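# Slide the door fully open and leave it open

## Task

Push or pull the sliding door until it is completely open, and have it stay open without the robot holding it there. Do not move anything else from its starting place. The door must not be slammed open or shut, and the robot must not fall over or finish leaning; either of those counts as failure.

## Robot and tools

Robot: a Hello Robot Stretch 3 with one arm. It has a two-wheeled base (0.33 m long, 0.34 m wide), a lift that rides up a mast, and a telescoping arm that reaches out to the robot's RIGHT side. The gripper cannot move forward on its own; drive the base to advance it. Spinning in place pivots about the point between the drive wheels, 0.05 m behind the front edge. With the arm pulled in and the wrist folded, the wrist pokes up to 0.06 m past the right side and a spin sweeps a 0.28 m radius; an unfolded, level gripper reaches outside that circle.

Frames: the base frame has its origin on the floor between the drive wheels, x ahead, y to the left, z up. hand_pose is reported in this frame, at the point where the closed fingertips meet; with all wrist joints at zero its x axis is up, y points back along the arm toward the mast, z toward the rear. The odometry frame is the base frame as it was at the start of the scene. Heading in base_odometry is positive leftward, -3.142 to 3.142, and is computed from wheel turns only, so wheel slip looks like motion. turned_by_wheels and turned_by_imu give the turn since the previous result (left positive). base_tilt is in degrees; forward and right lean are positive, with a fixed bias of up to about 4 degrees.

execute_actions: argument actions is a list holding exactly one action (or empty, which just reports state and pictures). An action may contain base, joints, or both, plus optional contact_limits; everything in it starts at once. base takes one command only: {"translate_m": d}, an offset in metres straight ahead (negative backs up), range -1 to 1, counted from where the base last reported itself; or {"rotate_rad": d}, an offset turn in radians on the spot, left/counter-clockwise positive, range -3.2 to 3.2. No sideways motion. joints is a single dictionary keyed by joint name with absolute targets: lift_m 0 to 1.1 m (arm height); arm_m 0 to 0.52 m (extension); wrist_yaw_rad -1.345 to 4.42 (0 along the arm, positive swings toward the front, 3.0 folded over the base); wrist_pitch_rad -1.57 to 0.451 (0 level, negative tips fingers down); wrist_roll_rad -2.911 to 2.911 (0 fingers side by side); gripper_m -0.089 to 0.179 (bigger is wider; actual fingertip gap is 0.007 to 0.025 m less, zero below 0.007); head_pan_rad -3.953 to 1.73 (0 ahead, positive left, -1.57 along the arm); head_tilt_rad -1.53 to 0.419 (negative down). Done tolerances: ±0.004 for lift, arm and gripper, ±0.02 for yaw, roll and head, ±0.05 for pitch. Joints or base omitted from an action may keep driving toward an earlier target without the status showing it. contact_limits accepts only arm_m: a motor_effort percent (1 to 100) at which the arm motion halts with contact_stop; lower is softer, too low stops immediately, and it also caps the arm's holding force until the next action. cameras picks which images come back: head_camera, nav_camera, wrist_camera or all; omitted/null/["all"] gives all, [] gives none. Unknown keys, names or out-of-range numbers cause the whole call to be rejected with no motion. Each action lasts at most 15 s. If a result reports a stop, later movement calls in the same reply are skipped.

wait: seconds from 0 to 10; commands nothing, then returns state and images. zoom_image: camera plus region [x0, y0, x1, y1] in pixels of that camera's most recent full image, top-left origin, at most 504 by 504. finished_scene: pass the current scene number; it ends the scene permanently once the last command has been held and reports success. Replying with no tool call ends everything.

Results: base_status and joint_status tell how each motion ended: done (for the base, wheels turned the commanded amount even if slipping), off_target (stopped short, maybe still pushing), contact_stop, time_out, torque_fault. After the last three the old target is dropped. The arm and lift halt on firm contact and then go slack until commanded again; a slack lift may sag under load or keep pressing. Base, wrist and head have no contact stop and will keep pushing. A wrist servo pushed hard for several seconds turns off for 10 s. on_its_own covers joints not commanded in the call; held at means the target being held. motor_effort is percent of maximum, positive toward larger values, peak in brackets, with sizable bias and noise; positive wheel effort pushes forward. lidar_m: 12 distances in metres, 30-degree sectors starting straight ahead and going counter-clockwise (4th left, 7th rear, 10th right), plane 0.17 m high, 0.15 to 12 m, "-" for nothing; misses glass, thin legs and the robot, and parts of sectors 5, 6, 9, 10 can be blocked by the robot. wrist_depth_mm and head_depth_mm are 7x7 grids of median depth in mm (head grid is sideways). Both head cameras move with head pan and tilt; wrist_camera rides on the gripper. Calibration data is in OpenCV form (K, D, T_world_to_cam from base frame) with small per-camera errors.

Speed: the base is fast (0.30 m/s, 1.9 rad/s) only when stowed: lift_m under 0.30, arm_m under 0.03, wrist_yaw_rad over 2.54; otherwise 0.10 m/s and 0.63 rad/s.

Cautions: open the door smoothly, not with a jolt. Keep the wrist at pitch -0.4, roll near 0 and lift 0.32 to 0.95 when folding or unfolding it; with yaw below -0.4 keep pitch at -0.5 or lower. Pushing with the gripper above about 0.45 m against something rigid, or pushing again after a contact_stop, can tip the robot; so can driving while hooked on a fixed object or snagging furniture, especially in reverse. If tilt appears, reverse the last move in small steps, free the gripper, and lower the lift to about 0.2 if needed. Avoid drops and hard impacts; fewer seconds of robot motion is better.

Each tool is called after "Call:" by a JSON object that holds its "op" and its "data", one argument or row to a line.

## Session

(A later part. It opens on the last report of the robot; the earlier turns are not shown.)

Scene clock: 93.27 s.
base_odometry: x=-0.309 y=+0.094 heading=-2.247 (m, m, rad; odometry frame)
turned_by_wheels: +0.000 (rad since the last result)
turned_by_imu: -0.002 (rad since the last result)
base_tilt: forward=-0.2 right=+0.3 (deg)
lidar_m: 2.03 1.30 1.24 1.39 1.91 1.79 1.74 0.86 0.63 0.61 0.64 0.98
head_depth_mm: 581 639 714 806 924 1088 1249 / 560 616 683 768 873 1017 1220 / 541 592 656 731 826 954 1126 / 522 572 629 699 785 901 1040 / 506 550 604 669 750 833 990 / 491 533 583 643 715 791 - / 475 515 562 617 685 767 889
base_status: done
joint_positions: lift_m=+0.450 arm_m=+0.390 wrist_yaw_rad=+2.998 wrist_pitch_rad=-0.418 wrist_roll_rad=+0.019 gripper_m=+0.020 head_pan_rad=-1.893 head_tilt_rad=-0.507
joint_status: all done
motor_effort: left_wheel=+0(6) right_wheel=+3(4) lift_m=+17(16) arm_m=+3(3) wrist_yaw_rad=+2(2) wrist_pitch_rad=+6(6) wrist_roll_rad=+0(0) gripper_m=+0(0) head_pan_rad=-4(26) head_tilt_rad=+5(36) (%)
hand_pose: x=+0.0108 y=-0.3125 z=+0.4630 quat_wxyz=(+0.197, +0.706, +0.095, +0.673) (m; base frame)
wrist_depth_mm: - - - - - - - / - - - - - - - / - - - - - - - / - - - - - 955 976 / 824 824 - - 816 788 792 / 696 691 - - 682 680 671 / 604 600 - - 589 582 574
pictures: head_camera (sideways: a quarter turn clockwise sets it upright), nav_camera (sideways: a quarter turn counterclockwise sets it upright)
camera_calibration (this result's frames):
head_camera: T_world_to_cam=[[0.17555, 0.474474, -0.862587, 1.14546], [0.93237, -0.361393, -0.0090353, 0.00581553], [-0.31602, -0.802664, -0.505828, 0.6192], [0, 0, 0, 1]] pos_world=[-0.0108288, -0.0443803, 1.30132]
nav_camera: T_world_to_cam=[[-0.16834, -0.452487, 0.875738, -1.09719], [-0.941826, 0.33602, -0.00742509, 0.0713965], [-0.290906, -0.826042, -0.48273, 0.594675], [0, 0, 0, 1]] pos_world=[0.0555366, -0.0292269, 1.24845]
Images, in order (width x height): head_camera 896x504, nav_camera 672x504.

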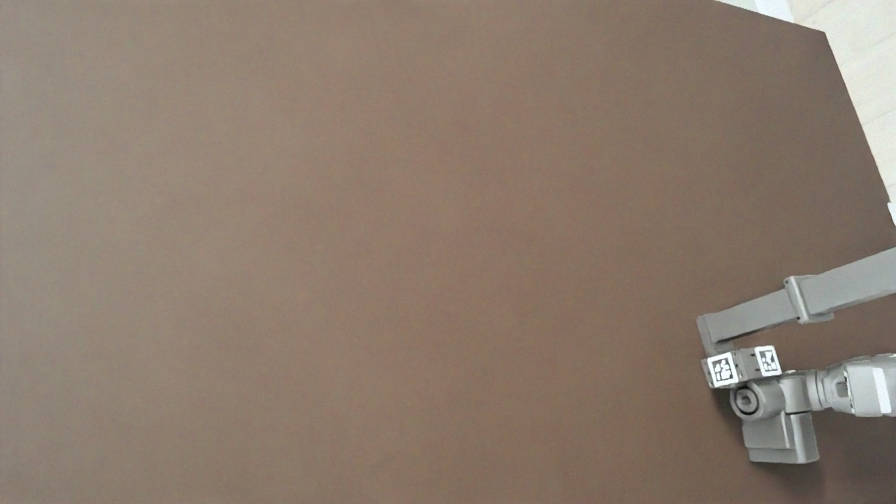

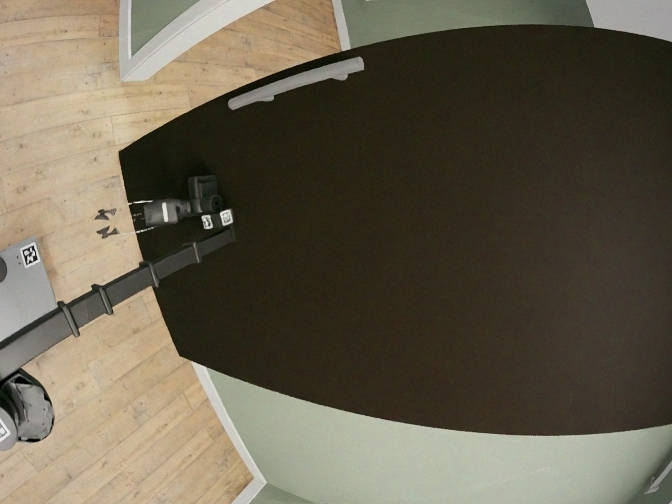

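Missed; just short.

Call:
{"op": "execute_actions", "data": {
  "actions": [
    {"base":{"translate_m":0.42},"joints":{"head_pan_rad":-1.7}}
  ],
  "cameras": []
}}

Call:
{"op": "execute_actions", "data": {
  "actions": [
    {"joints":{"arm_m":0.46}}
  ],
  "cameras": []
}}

Call:
{"op": "execute_actions", "data": {
  "actions": [
    {"base":{"translate_m":-0.45}}
  ],
  "cameras": ["head_camera","nav_camera"]
}}

Scene clock: 106.47 s.
base_odometry: x=-0.572 y=-0.233 heading=-2.247 (m, m, rad; odometry frame)
turned_by_wheels: +0.000 (rad since the last result)
turned_by_imu: -0.001 (rad since the last result)
base_tilt: forward=-0.1 right=+0.3 (deg)
lidar_m: 1.62 1.65 1.04 1.08 1.92 2.21 2.16 0.87 0.65 0.69 0.70 0.99
head_depth_mm: 526 577 637 714 811 938 1112 / 518 567 624 663 756 912 1078 / 2563 2770 3024 724 810 914 1046 / 2567 2841 3105 2594 1966 1674 1312 / 2526 2795 3047 2627 1963 1639 1299 / 2505 2748 2984 2603 1976 1537 1133 / 2455 2668 2876 765 798 886 1034
base_status: done
joint_positions: lift_m=+0.450 arm_m=+0.390 wrist_yaw_rad=+2.998 wrist_pitch_rad=-0.418 wrist_roll_rad=+0.019 gripper_m=+0.020 head_pan_rad=-1.707 head_tilt_rad=-0.507
joint_status: all done
motor_effort: left_wheel=-1(2) right_wheel=+2(10) lift_m=+16(16) arm_m=+3(4) wrist_yaw_rad=+2(2) wrist_pitch_rad=+6(6) wrist_roll_rad=+0(0) gripper_m=+0(0) head_pan_rad=+4(21) head_tilt_rad=+4(5) (%)
hand_pose: x=+0.0108 y=-0.3125 z=+0.4630 quat_wxyz=(+0.197, +0.706, +0.095, +0.673) (m; base frame)
wrist_depth_mm: - - - - - - - / - - - - - - - / - - - - - - - / - - - - 996 994 997 / 830 817 - - 811 784 777 / 678 677 - - 669 652 690 / 595 584 - - 590 583 580
pictures: none
No camera images: the call's "cameras" was empty. Leave "cameras" out to get every camera's image.

Scene clock: 108.17 s.
base_odometry: x=-0.572 y=-0.233 heading=-2.247 (m, m, rad; odometry frame)
turned_by_wheels: +0.000 (rad since the last result)
turned_by_imu: +0.000 (rad since the last result)
base_tilt: forward=-0.2 right=+0.3 (deg)
lidar_m: 1.62 1.64 1.04 1.07 1.93 2.22 2.15 0.86 0.64 0.69 0.70 0.99
head_depth_mm: 526 576 639 713 808 936 1116 / 517 566 624 663 754 912 1079 / 2591 2768 3015 723 810 907 1031 / 2594 2792 3120 2597 1978 1537 1313 / 2541 2783 3036 2612 1971 1670 1254 / 2492 2749 3036 2605 1970 1506 1135 / 2469 2662 2896 764 800 887 1033
base_status: not commanded
joint_positions: lift_m=+0.450 arm_m=+0.460 wrist_yaw_rad=+2.998 wrist_pitch_rad=-0.418 wrist_roll_rad=+0.019 gripper_m=+0.020 head_pan_rad=-1.707 head_tilt_rad=-0.507
joint_status: all done
motor_effort: left_wheel=-1(2) right_wheel=+2(2) lift_m=+17(16) arm_m=+4(4) wrist_yaw_rad=+2(2) wrist_pitch_rad=+6(6) wrist_roll_rad=+0(0) gripper_m=+0(1) head_pan_rad=+3(4) head_tilt_rad=+4(4) (%)
hand_pose: x=+0.0108 y=-0.3825 z=+0.4630 quat_wxyz=(+0.197, +0.706, +0.095, +0.673) (m; base frame)
wrist_depth_mm: - - - - - - - / - - - - - - - / - - - - - - - / - - - - 987 973 943 / 812 821 - - 845 791 802 / 687 680 - - 688 675 669 / 597 585 569 585 584 589 578
pictures: none
No camera images: the call's "cameras" was empty. Leave "cameras" out to get every camera's image.

Scene clock: 114.10 s.
base_odometry: x=-0.291 y=+0.118 heading=-2.247 (m, m, rad; odometry frame)
turned_by_wheels: +0.000 (rad since the last result)
turned_by_imu: -0.001 (rad since the last result)
base_tilt: forward=-0.1 right=+0.3 (deg)
lidar_m: 2.07 1.31 1.26 1.39 1.89 1.76 1.70 0.85 0.63 0.63 0.89 0.98
head_depth_mm: 518 568 628 704 797 924 1096 / 511 560 617 672 776 899 1059 / 515 557 615 680 744 871 1013 / 2567 2786 3110 2614 1978 1530 1311 / 2551 2749 3034 2641 1969 1678 1252 / 2497 2728 2955 2629 1971 1575 1313 / 2452 2680 2905 2621 1966 1578 1312
base_status: done
joint_positions: lift_m=+0.450 arm_m=+0.460 wrist_yaw_rad=+3.001 wrist_pitch_rad=-0.419 wrist_roll_rad=+0.018 gripper_m=+0.020 head_pan_rad=-1.707 head_tilt_rad=-0.506
joint_status: not commanded
motor_effort: left_wheel=+1(52) right_wheel=+1(100) lift_m=+18(18) arm_m=+3(3) wrist_yaw_rad=-1(2) wrist_pitch_rad=+7(7) wrist_roll_rad=+0(0) gripper_m=+1(0) head_pan_rad=+4(4) head_tilt_rad=+4(5) (%)
hand_pose: x=+0.0101 y=-0.3826 z=+0.4627 quat_wxyz=(+0.196, +0.706, +0.097, +0.673) (m; base frame)
wrist_depth_mm: - - - - - - - / - - - - - - - / - - - - - - - / - - - - 959 983 975 / 827 832 - - 812 781 778 / 680 680 - - 691 684 681 / 593 600 575 585 595 586 577
pictures: head_camera (sideways: a quarter turn clockwise sets it upright), nav_camera (sideways: a quarter turn counterclockwise sets it upright)
camera_calibration (this result's frames):
head_camera: T_world_to_cam=[[0.0847254, 0.497722, -0.863188, 1.1468], [0.983087, -0.182919, -0.00897847, 0.00543217], [-0.162362, -0.847829, -0.504802, 0.616928], [0, 0, 0, 1]] pos_world=[-0.00233778, -0.0467447, 1.30138]
nav_camera: T_world_to_cam=[[-0.0816998, -0.474767, 0.876311, -1.09846], [-0.987695, 0.156216, -0.00744971, 0.0717084], [-0.133357, -0.866137, -0.481687, 0.592358], [0, 0, 0, 1]] pos_world=[0.0600768, -0.0196529, 1.24846]
Images, in order (width x height): head_camera 896x504, nav_camera 672x504.

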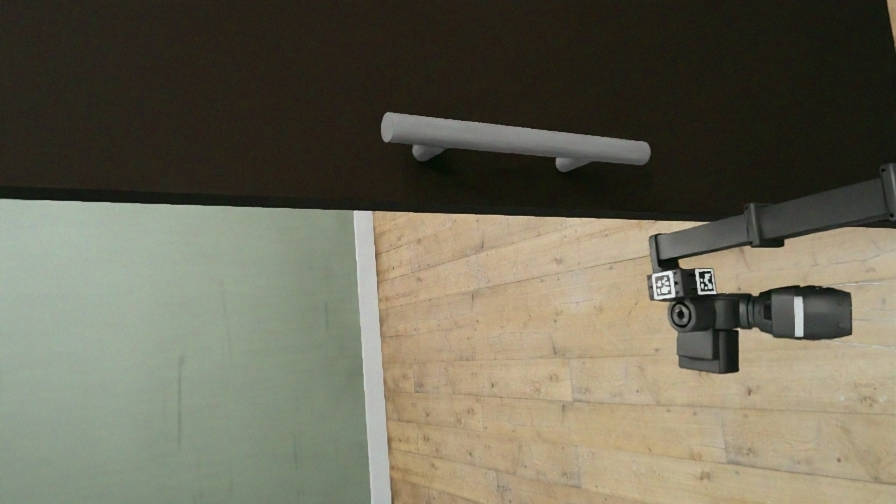

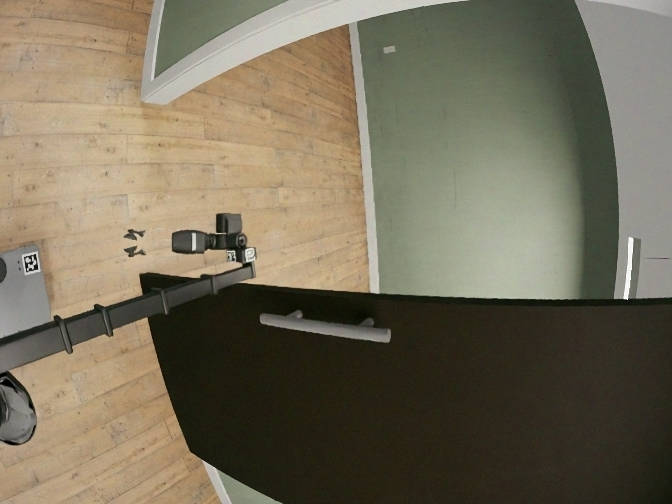

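Call:
{"op": "execute_actions", "data": {
  "actions": [
    {"base":{"translate_m":-0.1},"joints":{"head_pan_rad":-2.3,"head_tilt_rad":0.4}}
  ],
  "cameras": ["head_camera","nav_camera"]
}}

Scene clock: 119.43 s.
base_odometry: x=-0.228 y=+0.196 heading=-2.247 (m, m, rad; odometry frame)
turned_by_wheels: +0.001 (rad since the last result)
turned_by_imu: +0.001 (rad since the last result)
base_tilt: forward=-0.1 right=+0.3 (deg)
lidar_m: 2.17 1.36 1.31 1.39 1.82 1.66 1.60 0.85 0.63 0.62 0.97 0.96
head_depth_mm: 1262 1591 1541 1377 1124 1006 920 / 1255 1464 1188 1072 977 896 828 / 1254 1271 1036 946 872 810 750 / 1190 1025 922 851 789 735 688 / 1090 896 828 769 719 676 636 / 962 808 752 703 663 623 589 / 789 736 687 647 612 579 549
base_status: done
joint_positions: lift_m=+0.450 arm_m=+0.460 wrist_yaw_rad=+3.001 wrist_pitch_rad=-0.419 wrist_roll_rad=+0.018 gripper_m=+0.020 head_pan_rad=-2.296 head_tilt_rad=+0.385
joint_status: all done
on_its_own: right_wheel is at rest, and its effort (-21) is outside its rest range (-18 to +18)
motor_effort: left_wheel=+10(51) right_wheel=-21(100) lift_m=+19(19) arm_m=+2(3) wrist_yaw_rad=-1(2) wrist_pitch_rad=+7(7) wrist_roll_rad=+1(1) gripper_m=+1(0) head_pan_rad=-2(37) head_tilt_rad=+10(60) (%)
hand_pose: x=+0.0103 y=-0.3827 z=+0.4626 quat_wxyz=(+0.197, +0.706, +0.096, +0.673) (m; base frame)
wrist_depth_mm: - - - - - - - / - - - - - - - / - - - - - - - / - - - - 959 969 965 / 820 797 - - 784 813 784 / 674 679 - - 686 676 684 / 592 593 593 587 572 596 583
pictures: head_camera (sideways: a quarter turn clockwise sets it upright), nav_camera (sideways: a quarter turn counterclockwise sets it upright)
camera_calibration (this result's frames):
head_camera: T_world_to_cam=[[-0.222525, -0.275612, -0.935158, 1.24349], [0.72275, -0.690392, 0.0314927, -0.0456827], [-0.654305, -0.668877, 0.352828, -0.496516], [0, 0, 0, 1]] pos_world=[-0.0151492, -0.0209272, 1.33948]
nav_camera: T_world_to_cam=[[0.238866, 0.294219, 0.925407, -1.16545], [-0.743227, 0.668717, -0.0207666, 0.0875717], [-0.624945, -0.682827, 0.378406, -0.524325], [0, 0, 0, 1]] pos_world=[0.0157987, -0.0736851, 1.27875]
Images, in order (width x height): head_camera 896x504, nav_camera 672x504.

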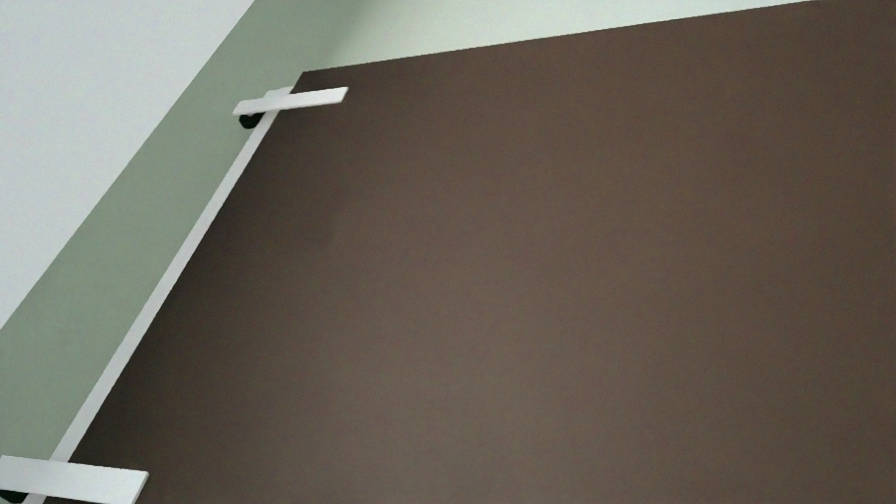

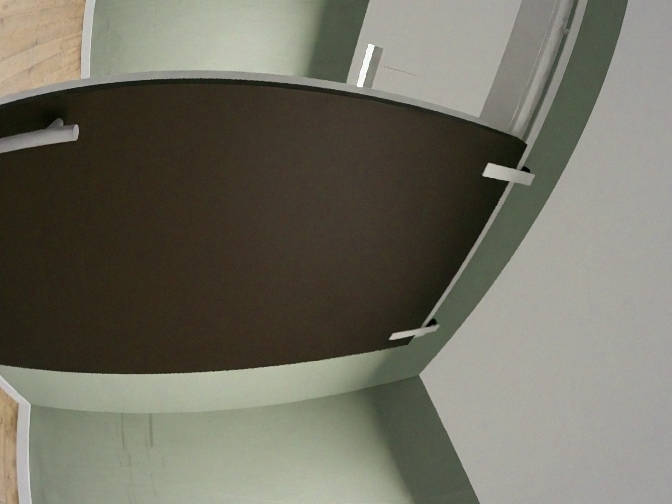

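Nearly at the end.

Call:
{"op": "execute_actions", "data": {
  "actions": [
    {"base":{"translate_m":-0.025}}
  ],
  "cameras": ["head_camera"]
}}

Scene clock: 123.40 s.
base_odometry: x=-0.213 y=+0.215 heading=-2.244 (m, m, rad; odometry frame)
turned_by_wheels: +0.003 (rad since the last result)
turned_by_imu: +0.003 (rad since the last result)
base_tilt: forward=+0.8 right=+0.3 (deg)
lidar_m: 2.19 1.37 1.32 1.39 1.80 1.62 1.58 0.85 0.63 0.62 0.99 0.98
head_depth_mm: 1240 1564 1538 1358 1103 999 917 / 1242 1447 1185 1065 971 892 821 / 1243 1271 1036 942 866 805 749 / 1180 1028 918 850 786 732 686 / 1088 894 826 766 719 672 632 / 961 807 751 701 660 621 587 / 793 734 687 647 611 579 549
base_status: done
joint_positions: lift_m=+0.450 arm_m=+0.460 wrist_yaw_rad=+3.001 wrist_pitch_rad=-0.419 wrist_roll_rad=+0.018 gripper_m=+0.020 head_pan_rad=-2.296 head_tilt_rad=+0.385
joint_status: not commanded
on_its_own: left_wheel is at rest, and its effort (+40) is outside its rest range (-18 to +18); right_wheel is at rest, and its effort (-94) is outside its rest range (-18 to +18)
motor_effort: left_wheel=+40(59) right_wheel=-94(100) lift_m=+20(19) arm_m=+2(2) wrist_yaw_rad=-1(1) wrist_pitch_rad=+7(7) wrist_roll_rad=+1(0) gripper_m=-1(1) head_pan_rad=-1(2) head_tilt_rad=+10(10) (%)
hand_pose: x=+0.0102 y=-0.3827 z=+0.4626 quat_wxyz=(+0.196, +0.706, +0.097, +0.674) (m; base frame)
wrist_depth_mm: - - - - - - - / - - - - - - - / - - - - - - - / - - - - 972 975 988 / 829 814 - - 801 782 773 / 707 695 - - 691 666 658 / 607 582 587 587 581 571 571
pictures: head_camera (sideways: a quarter turn clockwise sets it upright)
camera_calibration (this result's frames):
head_camera: T_world_to_cam=[[-0.222524, -0.275611, -0.935159, 1.24349], [0.72275, -0.690392, 0.0314926, -0.0456826], [-0.654305, -0.668878, 0.352827, -0.496514], [0, 0, 0, 1]] pos_world=[-0.0151493, -0.0209272, 1.33948]
Images, in order (width x height): head_camera 896x504.

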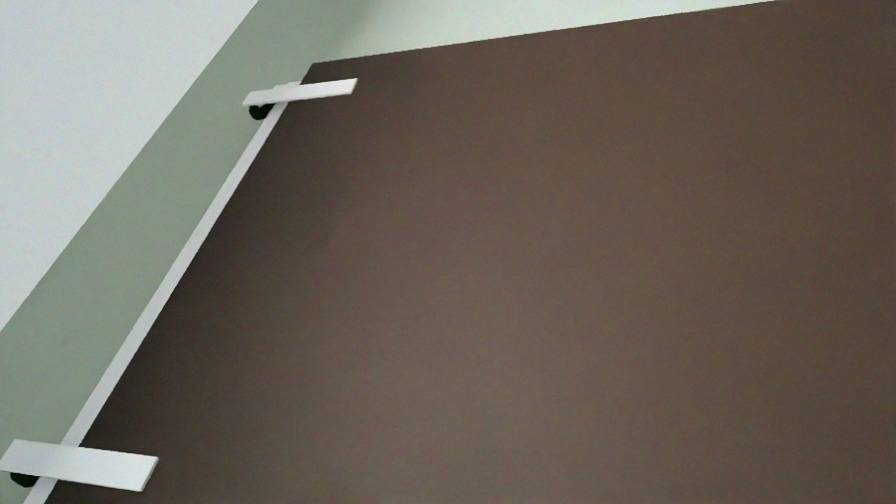

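Call:
{"op": "execute_actions", "data": {
  "actions": [
    {"base":{"translate_m":0.05}}
  ],
  "cameras": []
}}

Call:
{"op": "finished_scene", "data": {
  "scene": 1
}}

Scene clock: 127.77 s.
base_odometry: x=-0.244 y=+0.176 heading=-2.244 (m, m, rad; odometry frame)
turned_by_wheels: +0.000 (rad since the last result)
turned_by_imu: -0.002 (rad since the last result)
base_tilt: forward=-0.1 right=+0.3 (deg)
lidar_m: 2.14 1.35 1.30 1.39 1.83 1.68 1.63 0.85 0.63 0.63 0.95 0.96
head_depth_mm: 1260 1583 1546 1351 1105 999 919 / 1258 1443 1188 1066 976 895 828 / 1256 1277 1033 945 871 806 752 / 1187 1030 919 849 787 734 689 / 1088 896 827 770 719 675 634 / 966 810 751 704 661 623 589 / 792 734 687 648 612 579 550
base_status: done
joint_positions: lift_m=+0.450 arm_m=+0.460 wrist_yaw_rad=+3.001 wrist_pitch_rad=-0.419 wrist_roll_rad=+0.018 gripper_m=+0.020 head_pan_rad=-2.296 head_tilt_rad=+0.385
joint_status: not commanded
motor_effort: left_wheel=+1(51) right_wheel=+1(100) lift_m=+19(19) arm_m=+2(2) wrist_yaw_rad=-1(0) wrist_pitch_rad=+7(7) wrist_roll_rad=+0(1) gripper_m=-1(1) head_pan_rad=-2(2) head_tilt_rad=+10(10) (%)
hand_pose: x=+0.0102 y=-0.3827 z=+0.4626 quat_wxyz=(+0.196, +0.706, +0.097, +0.674) (m; base frame)
wrist_depth_mm: - - - - - - - / - - - - - - - / - - - - - - - / - - - - - 979 992 / 804 826 - - 838 789 782 / 693 685 - - 685 671 656 / 582 582 587 588 584 566 586
pictures: none
No camera images: the call's "cameras" was empty. Leave "cameras" out to get every camera's image.

The scene is finished: the task was done.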